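## Task

Take the tube from well B5 of the grey source rack RA and seat it in well A1 of the yellow destination rack RB; take the tube from well C1 of RA and seat it in well C1 of RB. At the end, every tube not named must be upright in its original well (moving them temporarily is allowed), and both racks must sit roughly where they began, flat on the bench mat (temporary moves allowed). Nothing may count on the robot holding it in place. Release, move the arm away (contact with DONE or its housing is acceptable), then press DONE; the job finishes when DONE is pushed down. Do not press DONE unless every required change is actually correct.

## Robot and tools

Robot: one 6-joint arm (big_yam) with a two-finger parallel gripper and a wrist camera. Joint order, used in every command row and every per-joint result list: waist (joint1), shoulder (joint2), elbow (joint3), wrist pitch (joint4), wrist yaw (joint5), wrist roll (joint6), then the gripper. Stated ranges in rad: waist -2.880..2.880, shoulder 0.000..3.142, elbow 0.000..3.019, wrist pitch -1.693..1.571, wrist yaw -1.571..1.571, wrist roll -2.094..2.094 (true ends may differ by up to 0.019 rad).

Scene frame: origin on the table top below the arm base, +z up, +y to the left when facing along +x. The base may sit slightly tilted. RA is grey, RB yellow; initially row A of each rack is the row closest to the base and column 1 is on the left seen from the base. Racks are loose. The pinch link lies between the finger pads about 1 cm behind the tips; fingers point along its +z and close along its y.

execute_actions(actions): a list of actions; each action is a table of 1 to 15 rows, one row per 1/30 s control step, 0.5 s per action; a short table repeats its last row to fill 15 steps. A row has 7 numbers in [-1, 1]: six joint values, then gripper opening. Optionally 6 more numbers in 0..1 scale each joint's position gain (stiffness) and persist until changed. The joint values are offsets relative to the angles at the start of that action (not the previous row); for the first action in a call, relative to the latest reported angles. Scaling: 1.0 equals 1.264 rad waist, 1.32 shoulder, 1.276 elbow, 1.83 wrist pitch, 1.686 wrist yaw, 2.022 wrist roll. The gripper number is absolute: +1 fully open, -1 closed. An action asking a joint to go more than 0.019 rad beyond its range is refused; if the first action is refused or any action is malformed, the whole call does nothing. An empty list just returns state and images.

move(target, speed, blocking): target is one 7-number row (optionally 13) of offsets from the Joint positions in the most recent result showing them, same scaling; gripper value absolute and applied at the start. All joints travel proportionally, so the hand follows a curve, taking 0.5 to 10 s (cut off at 10 s). speed is the peak rate of the joint with the longest path, 0.01 to 2 rad/s, default 0.5. It does not avoid obstacles; faster moves and targets set deeper past contact hit and press harder. blocking=false returns after 0.5 s while motion continues; check with wait(0), and send no further rows or moves until a result shows it ended (or call stop). The result adds a move: line giving the outcome (done, off_target, moving, held, fault), limits=held or limits=none, and the joint farthest from target.

wait(seconds): 0 to 10 s, arm holds its last command. stop: brakes a running move; needs room; fingers continue. zoom_image(camera, region): region [x0, y0, x1, y1] in pixels of that camera's latest image, at most 504x504. Cameras: cam_head_left, cam_head_right, cam_high, cam_low (672x504) and cam_wrist (616x616 fisheye). read_manual(section) only returns licence texts. finished_scene(scene) ends scene 1 or 2 irreversibly and reports success.

Motion limits: each step, a joint target may lead its measured angle by at most 0.264 (waist), 0.32, 0.276, 0.33, 0.186, 0.522 rad; targets that would put the gripper over 70 mm from its measured spot are pulled back. Big displacements therefore need several actions; resend any unfinished remainder. Tiny commands of a few mm might not move the hand. The arm can sag under zero offsets: in a reply's first call send offsets back to your intended angles, then zeros, correcting again if a joint falls short.

Results: Joint positions (rad) and Joint velocities (rad/s) per joint, then finger gap in m (0.094 fully open); grip_measured is the opening on the command scale; Joint targets shows current drive goals; joint torques (offset, noisy); step readings with HELD where a row was held back; "joint sent to its limit"; "joint command not followed" when the clearance check altered targets; MOTOR HOT from 85 °C, and an OVER-TEMPERATURE FAULT at 100 °C drops the arm; FAULT lines stop moves.

Gripping: command an opening below grip_measured, around 0.03 lower for a firm hold; readings may be off by about 1 mm. Avoid long loaded holds (heat). Do not knock anything off the table, slam, drop tubes or shove racks hard; objects may occasionally be nudged by outside pushes, so re-check before finishing. After placing both tubes, open, lift clear, press DONE until its lamp lights, then call finished_scene.

Each tool is called after "Request:" as name([rows], argument=value, ...), one row to a line, values as JSON.

## Session

Request:
execute_actions(actions=[])

Scene clock: 0.00 s.
grip_measured=+1.000
Joint names: [waist, shoulder, elbow, wrist pitch, wrist yaw, wrist roll]
Joint positions: [-0.116  2.933  2.564 -1.588  0.443 -0.759  0.094]
Joint velocities: [-0.024 -0.015 -0.002  0.007  0.007  0.022  0.   ]
Joint torques (N m, as the arm reports them, + toward a larger angle): no reading
Joint targets: [-0.116 2.932 2.586 -1.589 0.443 -0.759]
Joint stiffness scale: [1. 1. 1. 1. 1. 1.]

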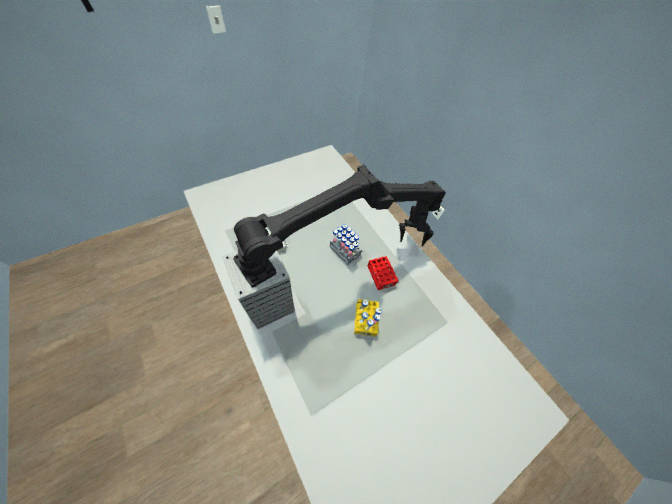

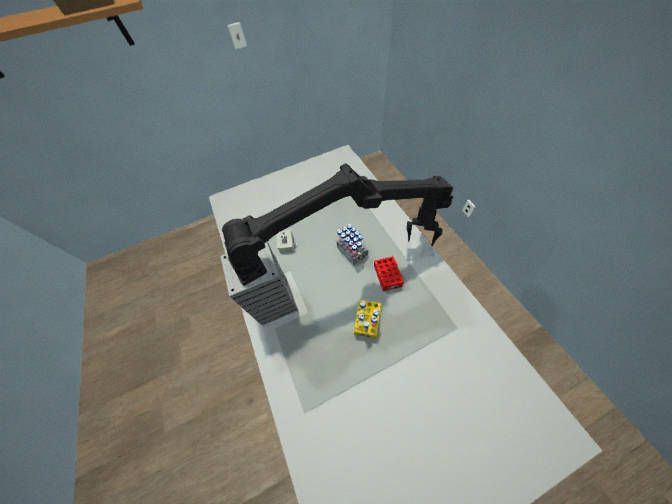

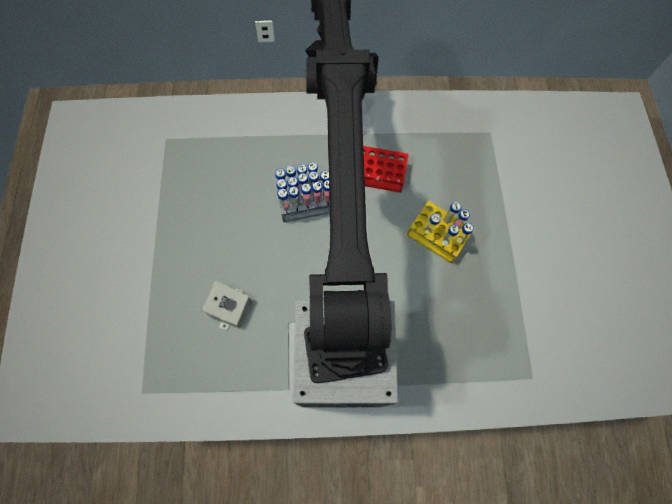

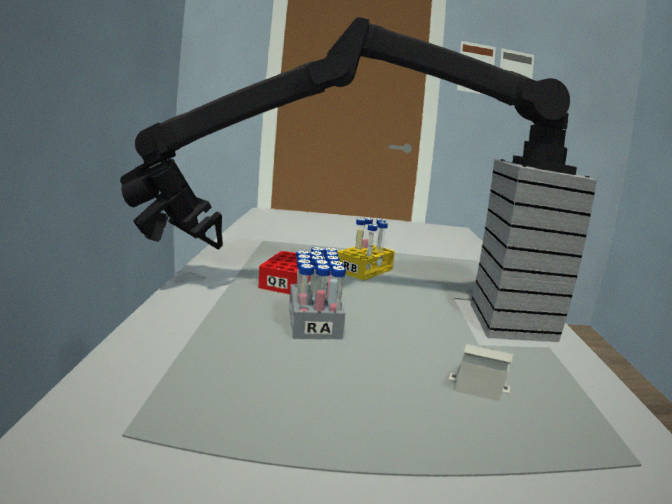

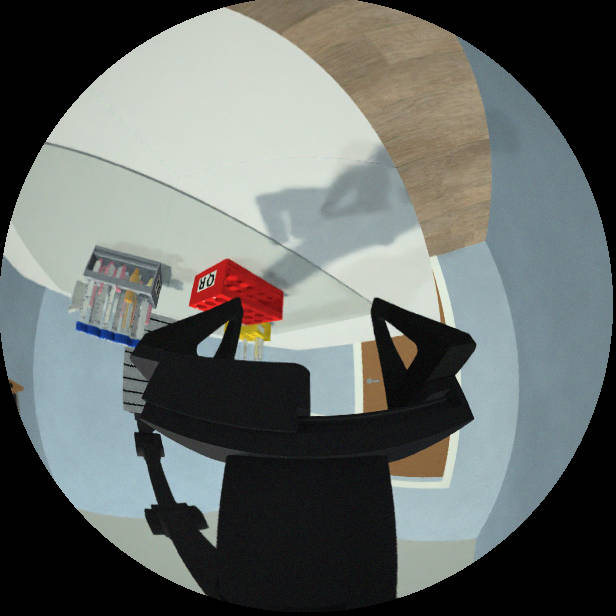

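Request:
move(target=[0.25,-0.928,-1,0.499,-0.263,0.375,1], speed=0.8)

Request:
move(target=[0,0,-0.373,0,0,0,1])

Scene clock: 27.80 s.
grip_measured=+1.000
Joint names: [waist, shoulder, elbow, wrist pitch, wrist yaw, wrist roll]
Joint positions: [ 0.195  1.7    1.288 -0.697  0.001 -0.012  0.094]
Joint velocities: [ 0.005 -0.005 -0.017  0.012 -0.007  0.066  0.   ]
Joint torques (N m, as the arm reports them, + toward a larger angle): [ -2.19 -14.97  10.24   2.03  -0.18   0.09]
Joint targets: [0.200 1.708 1.288 -0.674 -0.001 -0.001]
Joint stiffness scale: [1. 1. 1. 1. 1. 1.]
move: off_target; limits=none; farthest joint: the wrist pitch, 0.022 radians from its target (0.913 radians at the start)

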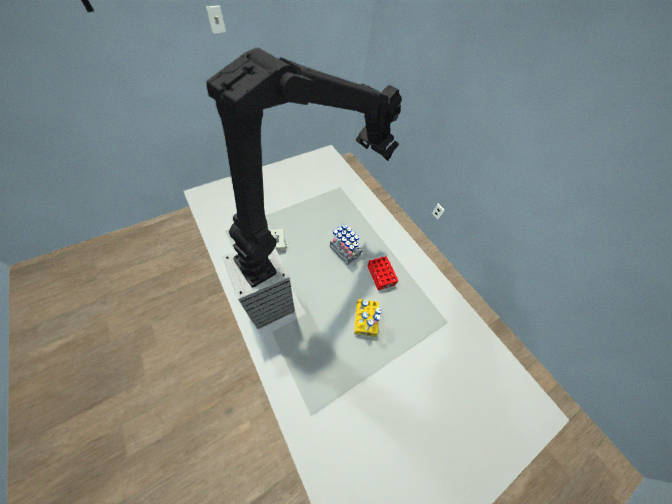

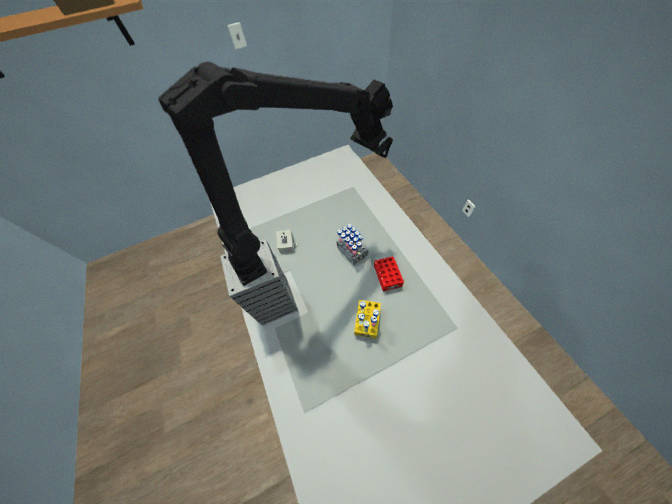

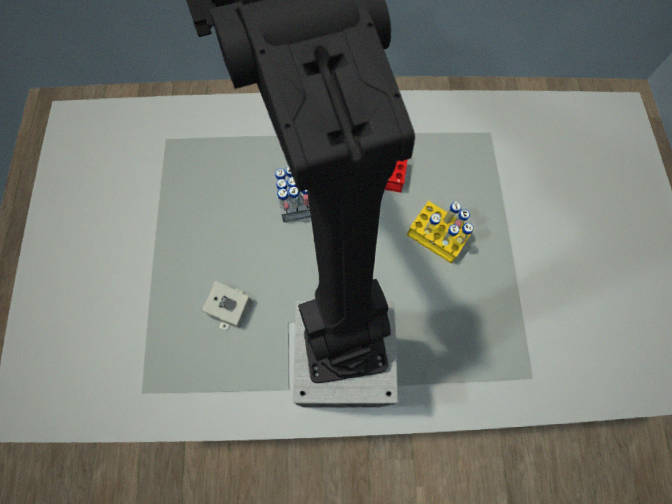

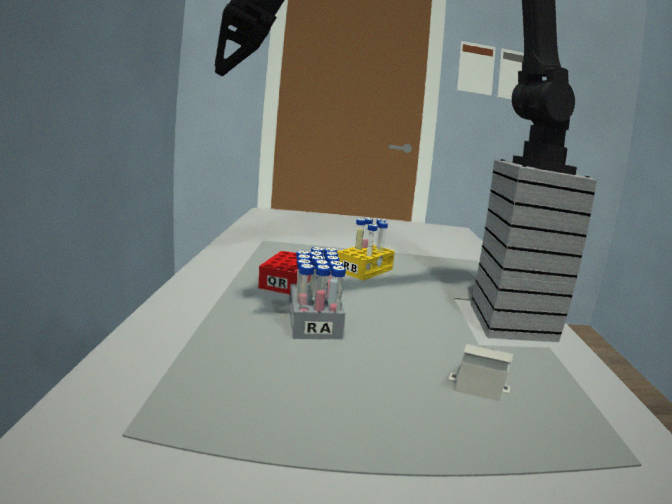

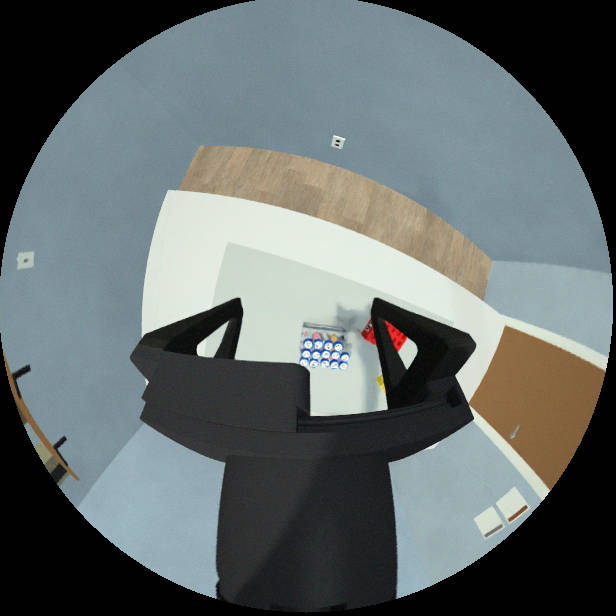

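Scene clock: 29.17 s.
grip_measured=+1.000
Joint names: [waist, shoulder, elbow, wrist pitch, wrist yaw, wrist roll]
Joint positions: [ 0.195  1.7    0.802 -0.697  0.001 -0.012  0.094]
Joint velocities: [-0.015 -0.015 -0.012 -0.002  0.007  0.066  0.   ]
Joint torques (N m, as the arm reports them, + toward a larger angle): [ -2.62 -11.77   7.24   0.49  -0.16   0.  ]
Joint targets: [0.195 1.700 0.812 -0.697 0.001 -0.012]
Joint stiffness scale: [1. 1. 1. 1. 1. 1.]
move: done; limits=none; farthest joint: the elbow, 0.010 radians from its target (0.476 radians at the start)

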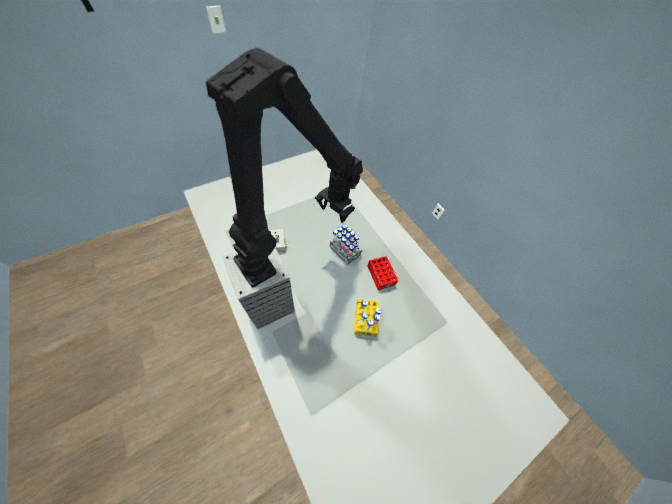

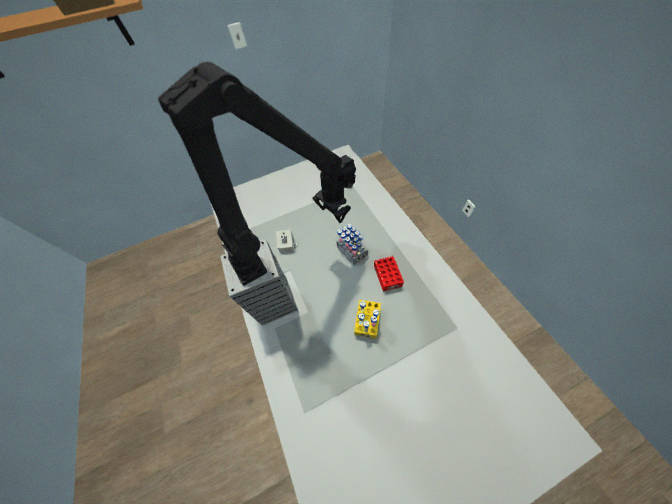

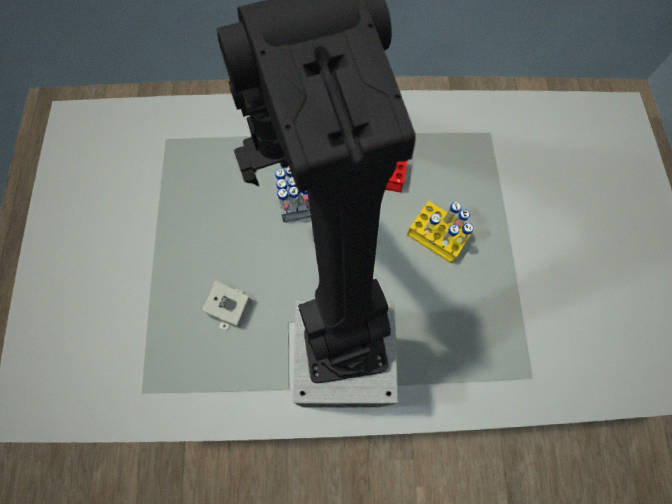

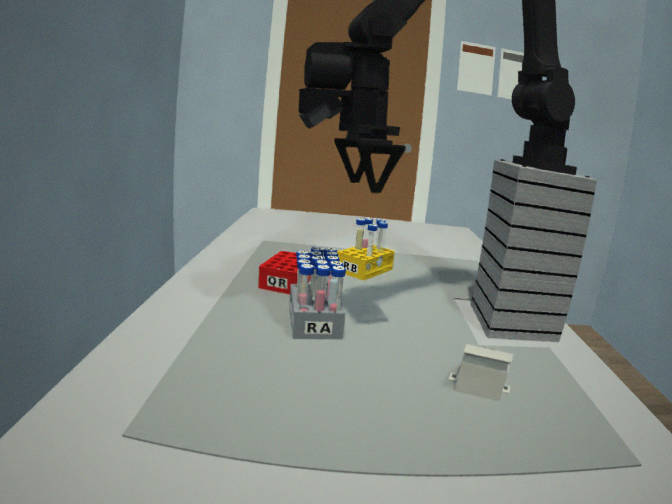

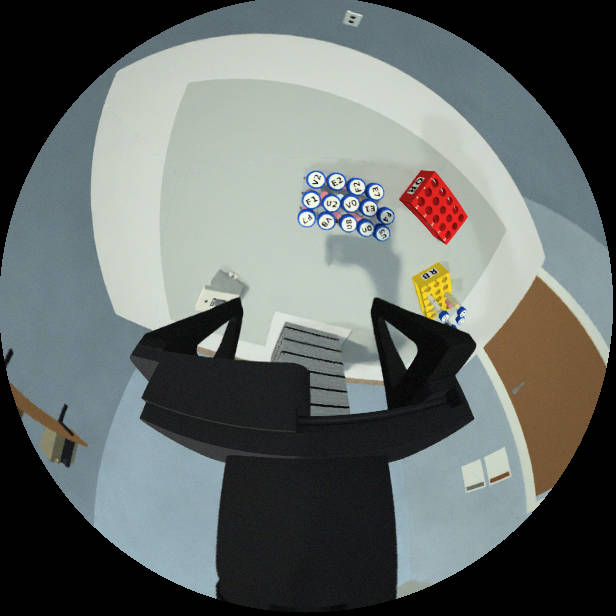

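Request:
move(target=[-0.02,0.236,0.19,0.06,0,0.3,0])

Scene clock: 56.50 s.
grip_measured=+0.001
Joint names: [waist, shoulder, elbow, wrist pitch, wrist yaw, wrist roll]
Joint positions: [ 0.185  2.002  1.016 -0.603  0.001  0.584  0.047]
Joint velocities: [-0.015 -0.024 -0.002  0.002  0.051 -0.095 -0.001]
Joint torques (N m, as the arm reports them, + toward a larger angle): [ -3.84 -13.96   8.18   0.84  -0.08   0.09]
Joint targets: [0.170 2.012 1.044 -0.587 0.001 0.595]
Joint stiffness scale: [1. 1. 1. 1. 1. 1.]
move: off_target; limits=none; farthest joint: the elbow, 0.028 radians from its target (0.243 radians at the start)

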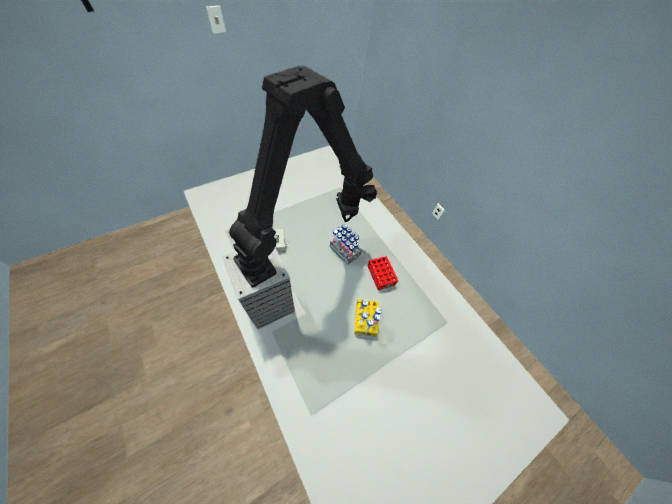

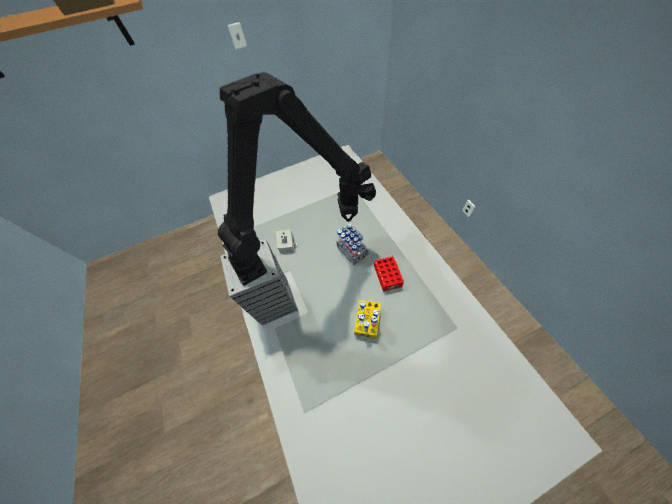

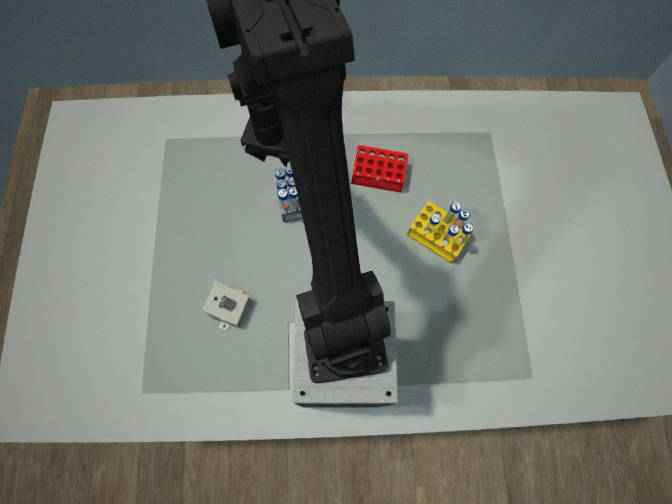

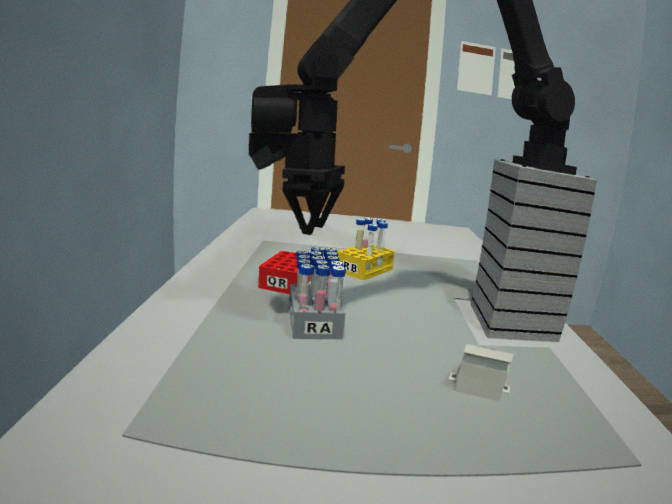

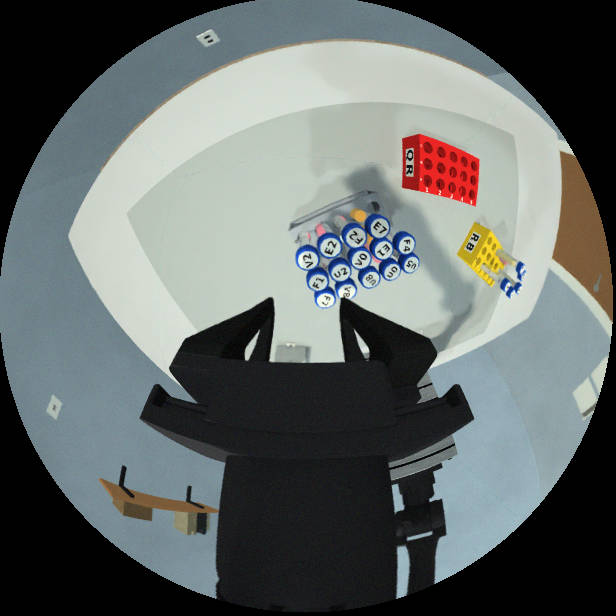

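Request:
move(target=[0,0.105,0.03,0.077,0,-0.59,-0.3])

Request:
zoom_image(camera="cam_wrist", region=[200,180,440,360])

Scene clock: 73.93 s.
grip_measured=-0.299
Joint names: [waist, shoulder, elbow, wrist pitch, wrist yaw, wrist roll]
Joint positions: [ 0.185  2.126  1.028 -0.481  0.001 -0.598  0.033]
Joint velocities: [ 0.005  0.005 -0.017  0.002  0.007  0.066  0.001]
Joint torques (N m, as the arm reports them, + toward a larger angle): [ -2.43 -13.97   7.21   1.1   -0.18  -0.14]
Joint targets: [0.185 2.140 1.055 -0.462 0.001 -0.609]
Joint stiffness scale: [1. 1. 1. 1. 1. 1.]
move: off_target; limits=none; farthest joint: the elbow, 0.026 radians from its target (0.038 radians at the start)

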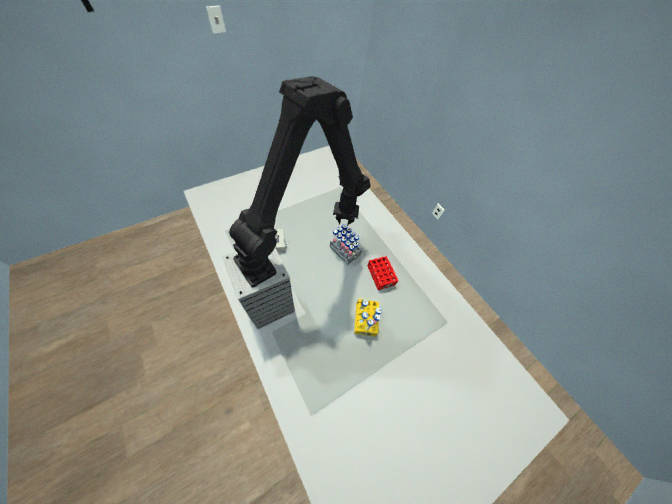

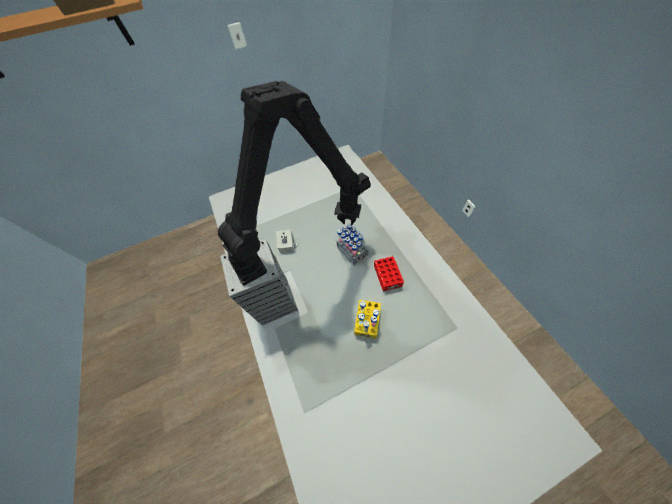

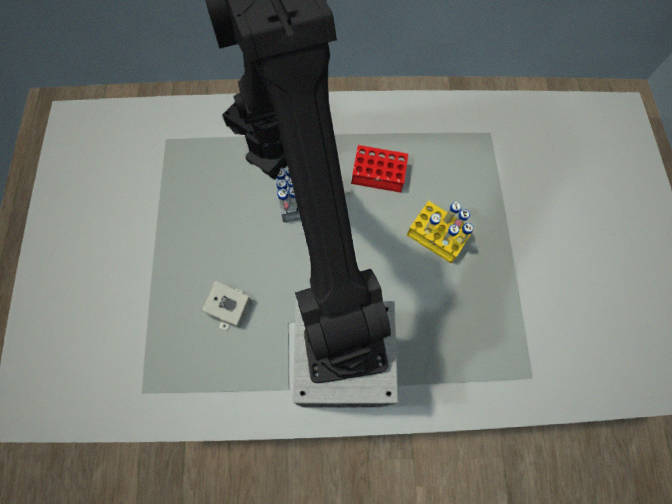

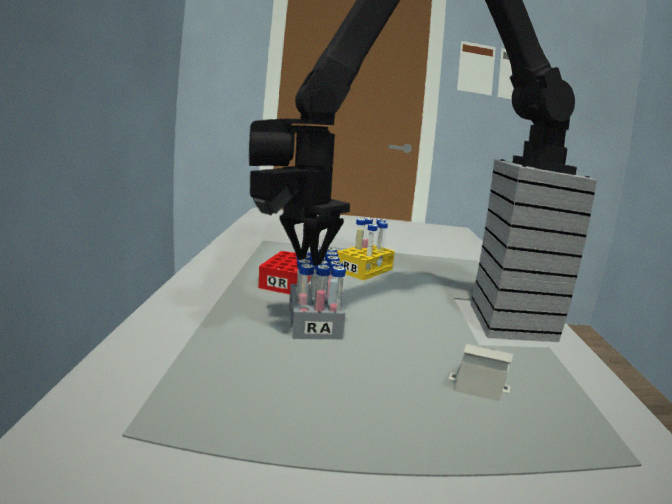

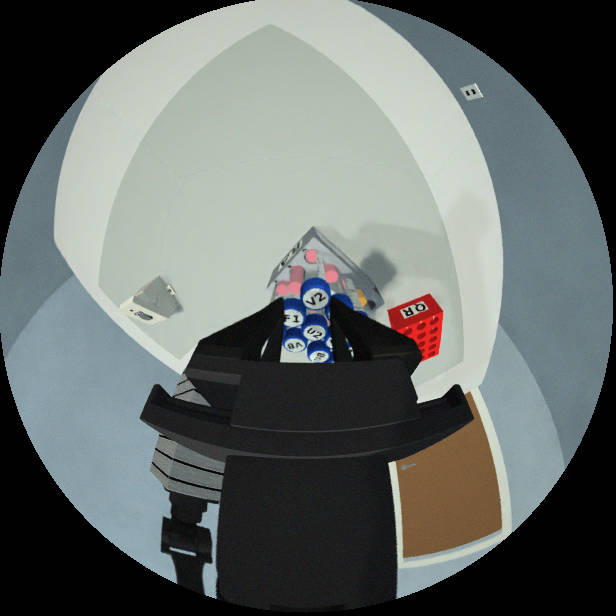

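Region (200, 180, 440, 360) of cam_wrist's 616x616 image, scaled by 2.100, with more detail than that image has; it fills the top 378 rows of this view, and the rest is white.

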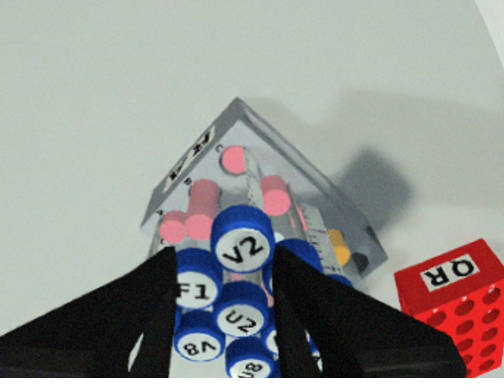

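Request:
move(target=[-0.022,0.02,0.031,0.012,0,0,-0.35], speed=0.1)

Request:
zoom_image(camera="cam_wrist", region=[200,180,440,360])

Scene clock: 82.37 s.
grip_measured=-0.348
Joint names: [waist, shoulder, elbow, wrist pitch, wrist yaw, wrist roll]
Joint positions: [ 0.169  2.137  1.042 -0.476  0.001 -0.599  0.031]
Joint velocities: [-0.015 -0.005 -0.002 -0.007 -0.051 -0.051 -0.001]
Joint torques (N m, as the arm reports them, + toward a larger angle): [ -3.1  -14.17   7.     1.09  -0.16  -0.07]
Joint targets: [0.157 2.152 1.068 -0.459 0.001 -0.598]
Joint stiffness scale: [1. 1. 1. 1. 1. 1.]
move: off_target; limits=none; farthest joint: the elbow, 0.025 radians from its target (0.040 radians at the start)

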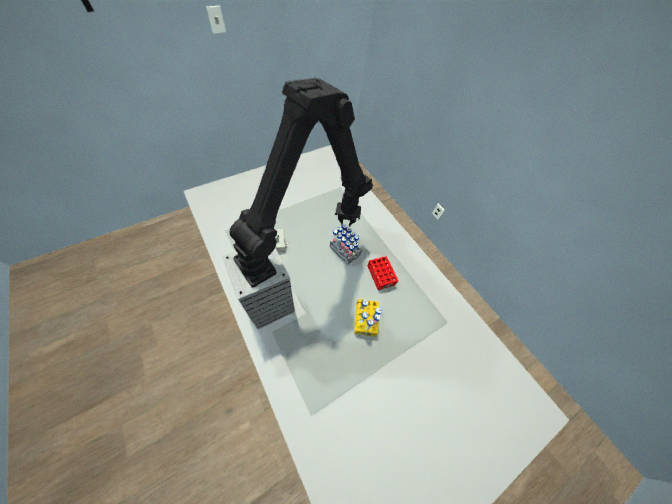

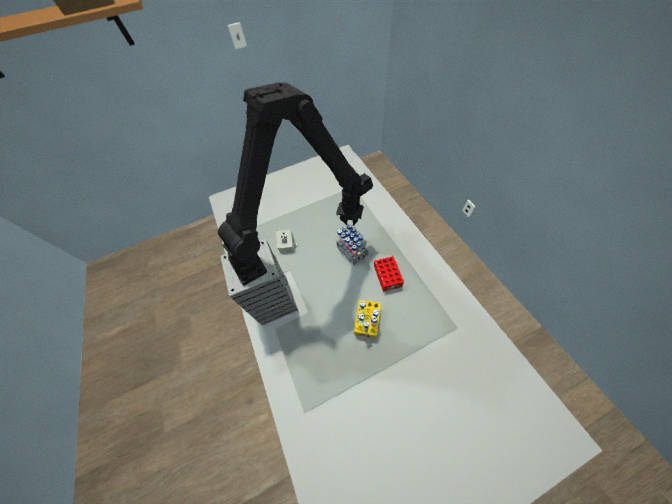

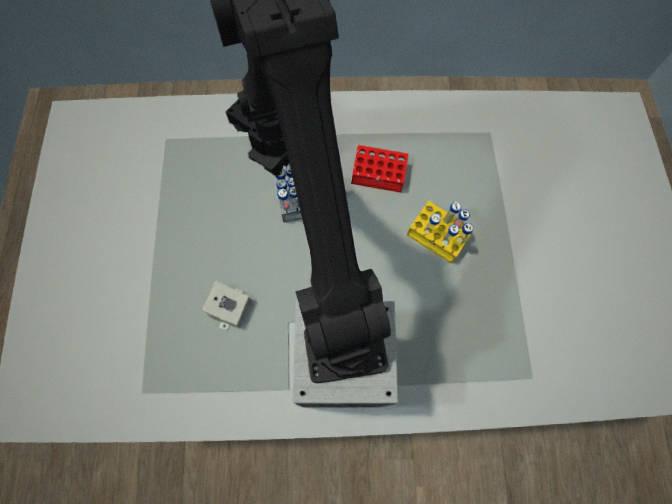

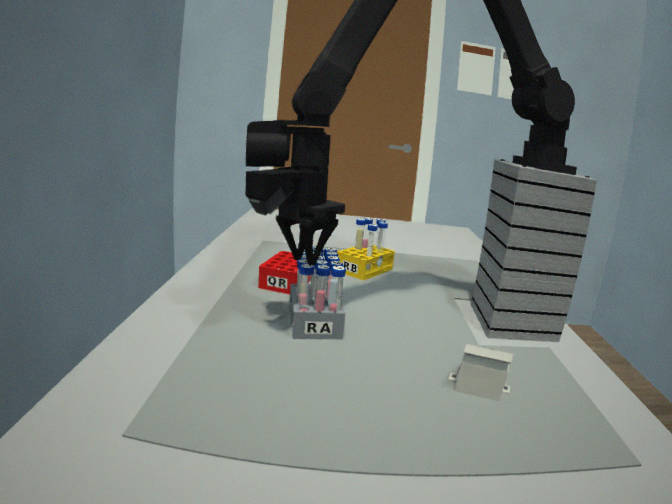

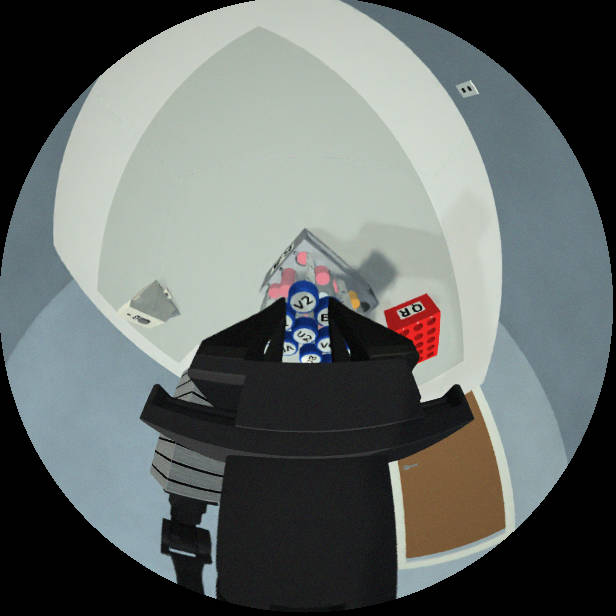

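Region (200, 180, 440, 360) of cam_wrist's 616x616 image, scaled by 2.100, with more detail than that image has; it fills the top 378 rows of this view, and the rest is white.

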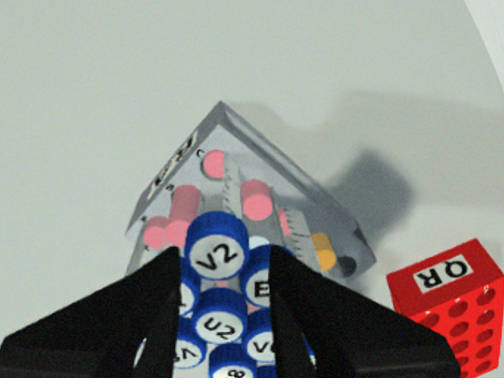

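Request:
move(target=[0,0.05,0.023,0.038,0,0,-0.35], speed=0.08)

Request:
zoom_image(camera="cam_wrist", region=[200,180,440,360])

Request:
zoom_image(camera="cam_low", region=[250,210,410,350])

Scene clock: 90.90 s.
grip_measured=-0.349
Joint names: [waist, shoulder, elbow, wrist pitch, wrist yaw, wrist roll]
Joint positions: [ 0.169  2.16   1.054 -0.43   0.002 -0.599  0.031]
Joint velocities: [ 0.005 -0.015 -0.012 -0.007  0.007 -0.051 -0.002]
Joint torques (N m, as the arm reports them, + toward a larger angle): [ -1.8  -12.48   6.4    1.48  -0.25   0.01]
Joint targets: [0.169 2.203 1.072 -0.406 0.001 -0.599]
Joint stiffness scale: [1. 1. 1. 1. 1. 1.]
move: off_target; limits=none; farthest joint: the shoulder, 0.043 radians from its target (0.066 radians at the start)

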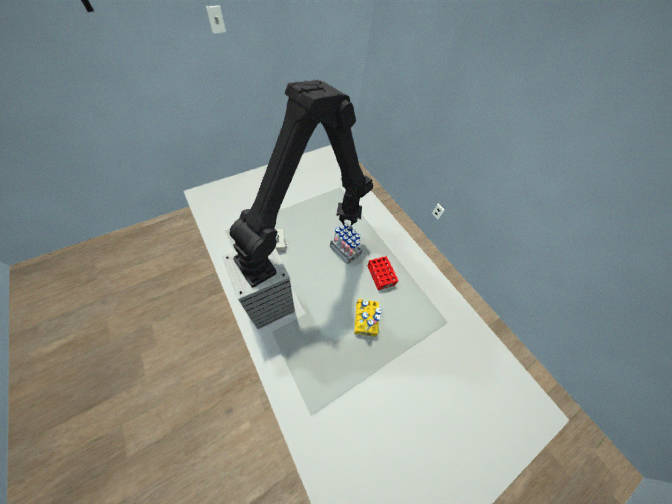

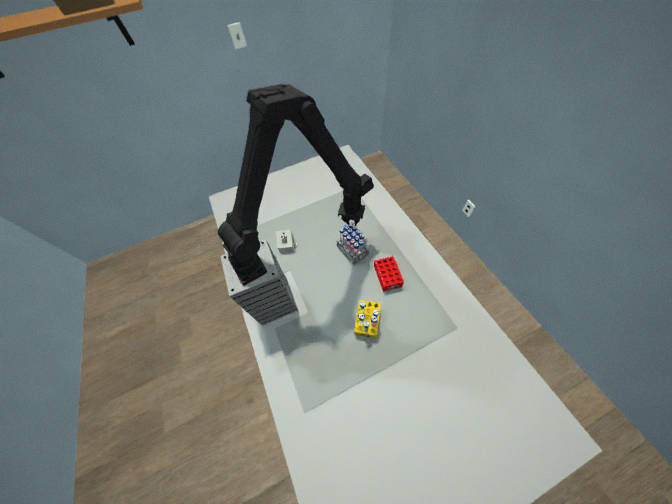

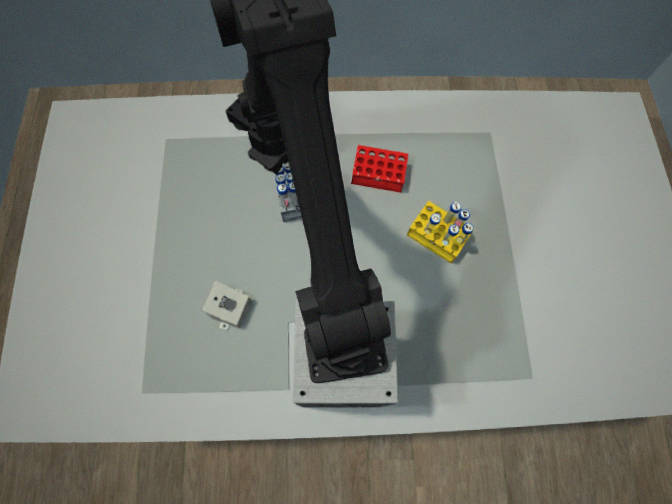

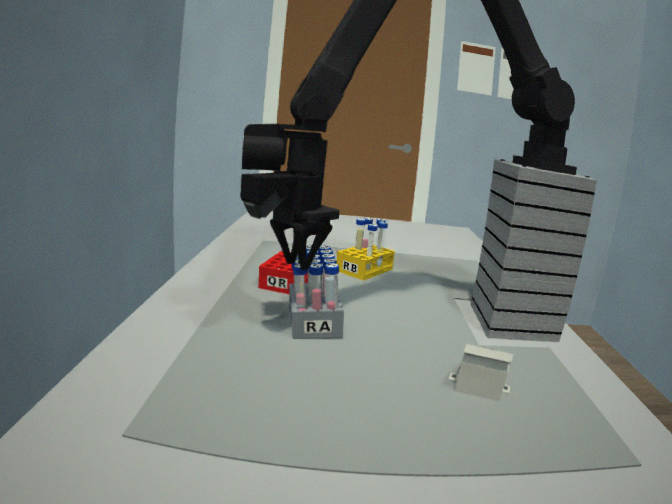

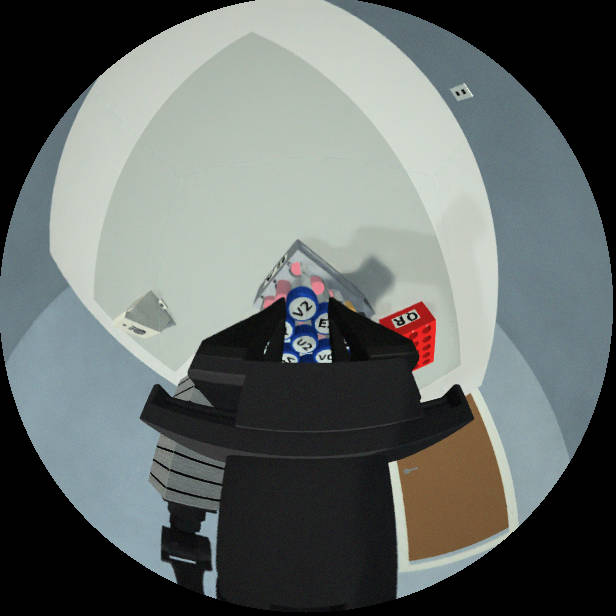

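Region (200, 180, 440, 360) of cam_wrist's 616x616 image, scaled by 2.100, with more detail than that image has; it fills the top 378 rows of this view, and the rest is white.

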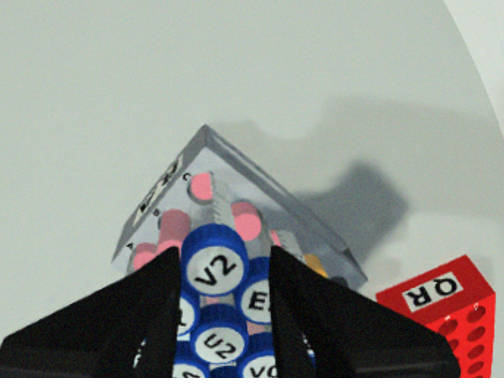

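Region (250, 210, 410, 350) of cam_low's 672x504 image, scaled by 3.150, with more detail than that image has; it fills the top 441 rows of this view, and the rest is white.

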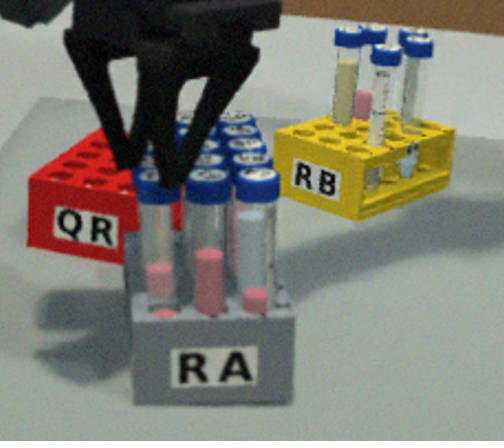

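Request:
move(target=[0.02,-0.02,-0.012,-0.03,0,0,-0.35], speed=0.08)

Request:
zoom_image(camera="cam_wrist", region=[200,180,440,360])

Request:
zoom_image(camera="cam_low", region=[250,210,410,350])

Scene clock: 98.70 s.
grip_measured=-0.349
Joint names: [waist, shoulder, elbow, wrist pitch, wrist yaw, wrist roll]
Joint positions: [ 0.181  2.151  1.041 -0.469  0.001 -0.599  0.031]
Joint velocities: [ 0.005  0.005 -0.017 -0.002  0.051  0.022 -0.   ]
Joint torques (N m, as the arm reports them, + toward a larger angle): [ -1.25 -16.53   4.41  -0.13  -0.17  -0.01]
Joint targets: [0.195 2.134 1.038 -0.486 0.002 -0.599]
Joint stiffness scale: [1. 1. 1. 1. 1. 1.]
move: done; limits=none; farthest joint: the shoulder, 0.018 radians from its target (0.027 radians at the start)

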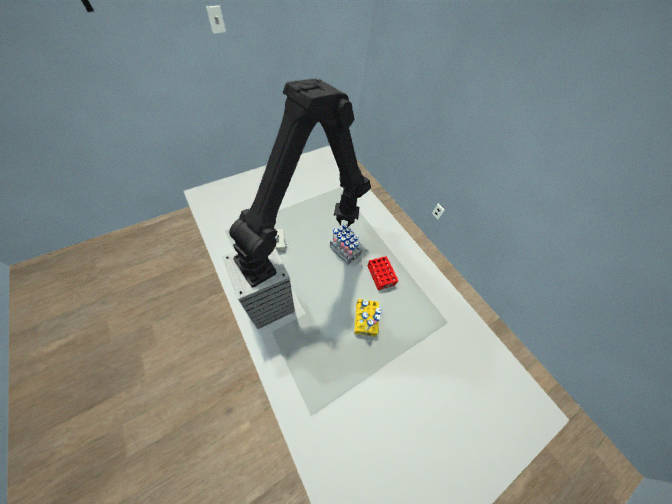

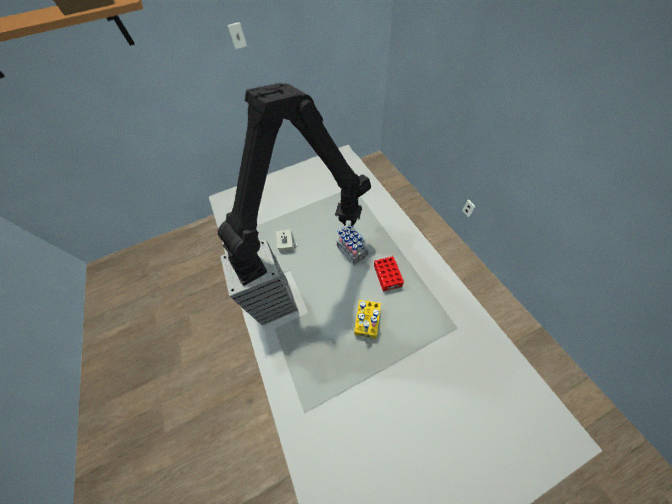

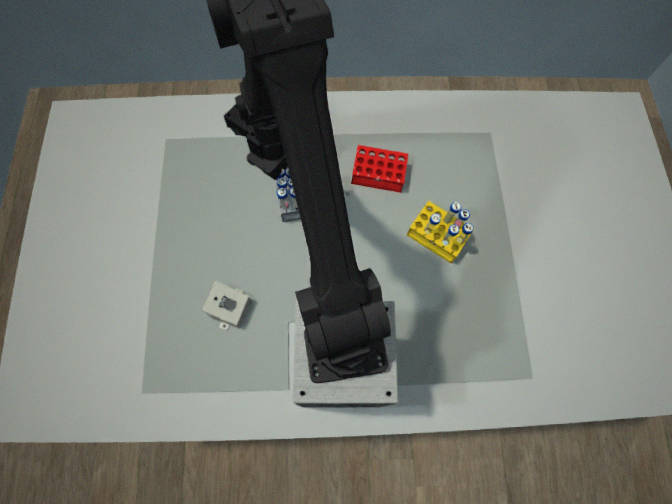

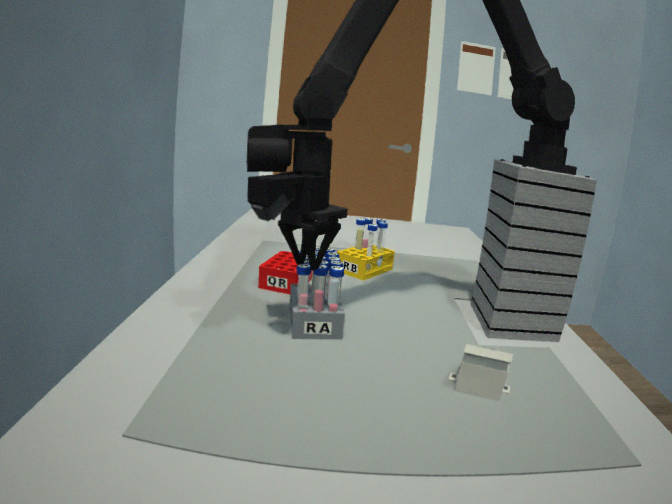

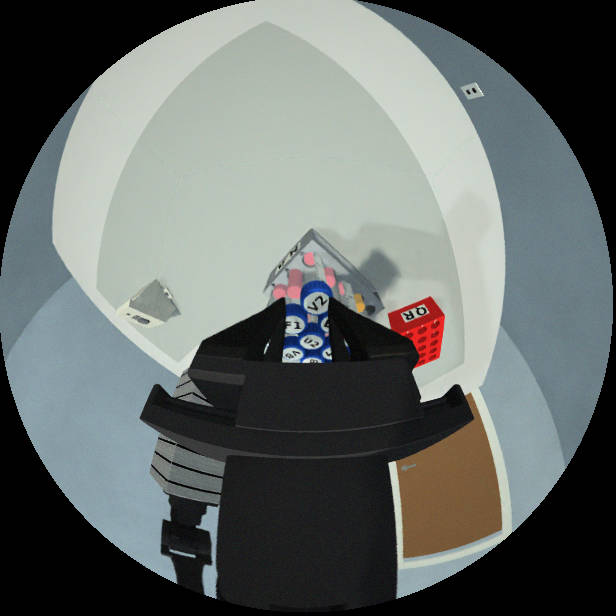

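Region (200, 180, 440, 360) of cam_wrist's 616x616 image, scaled by 2.100, with more detail than that image has; it fills the top 378 rows of this view, and the rest is white.

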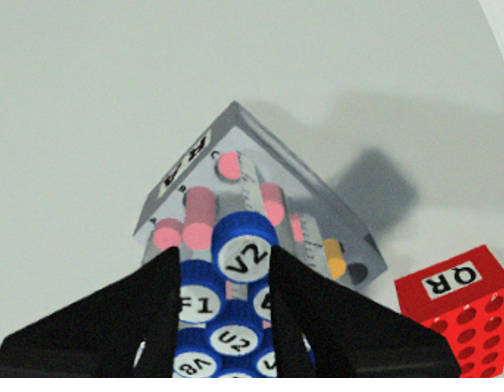

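Region (250, 210, 410, 350) of cam_low's 672x504 image, scaled by 3.150, with more detail than that image has; it fills the top 441 rows of this view, and the rest is white.

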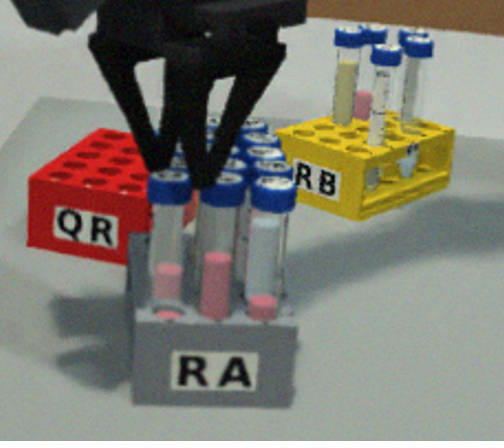

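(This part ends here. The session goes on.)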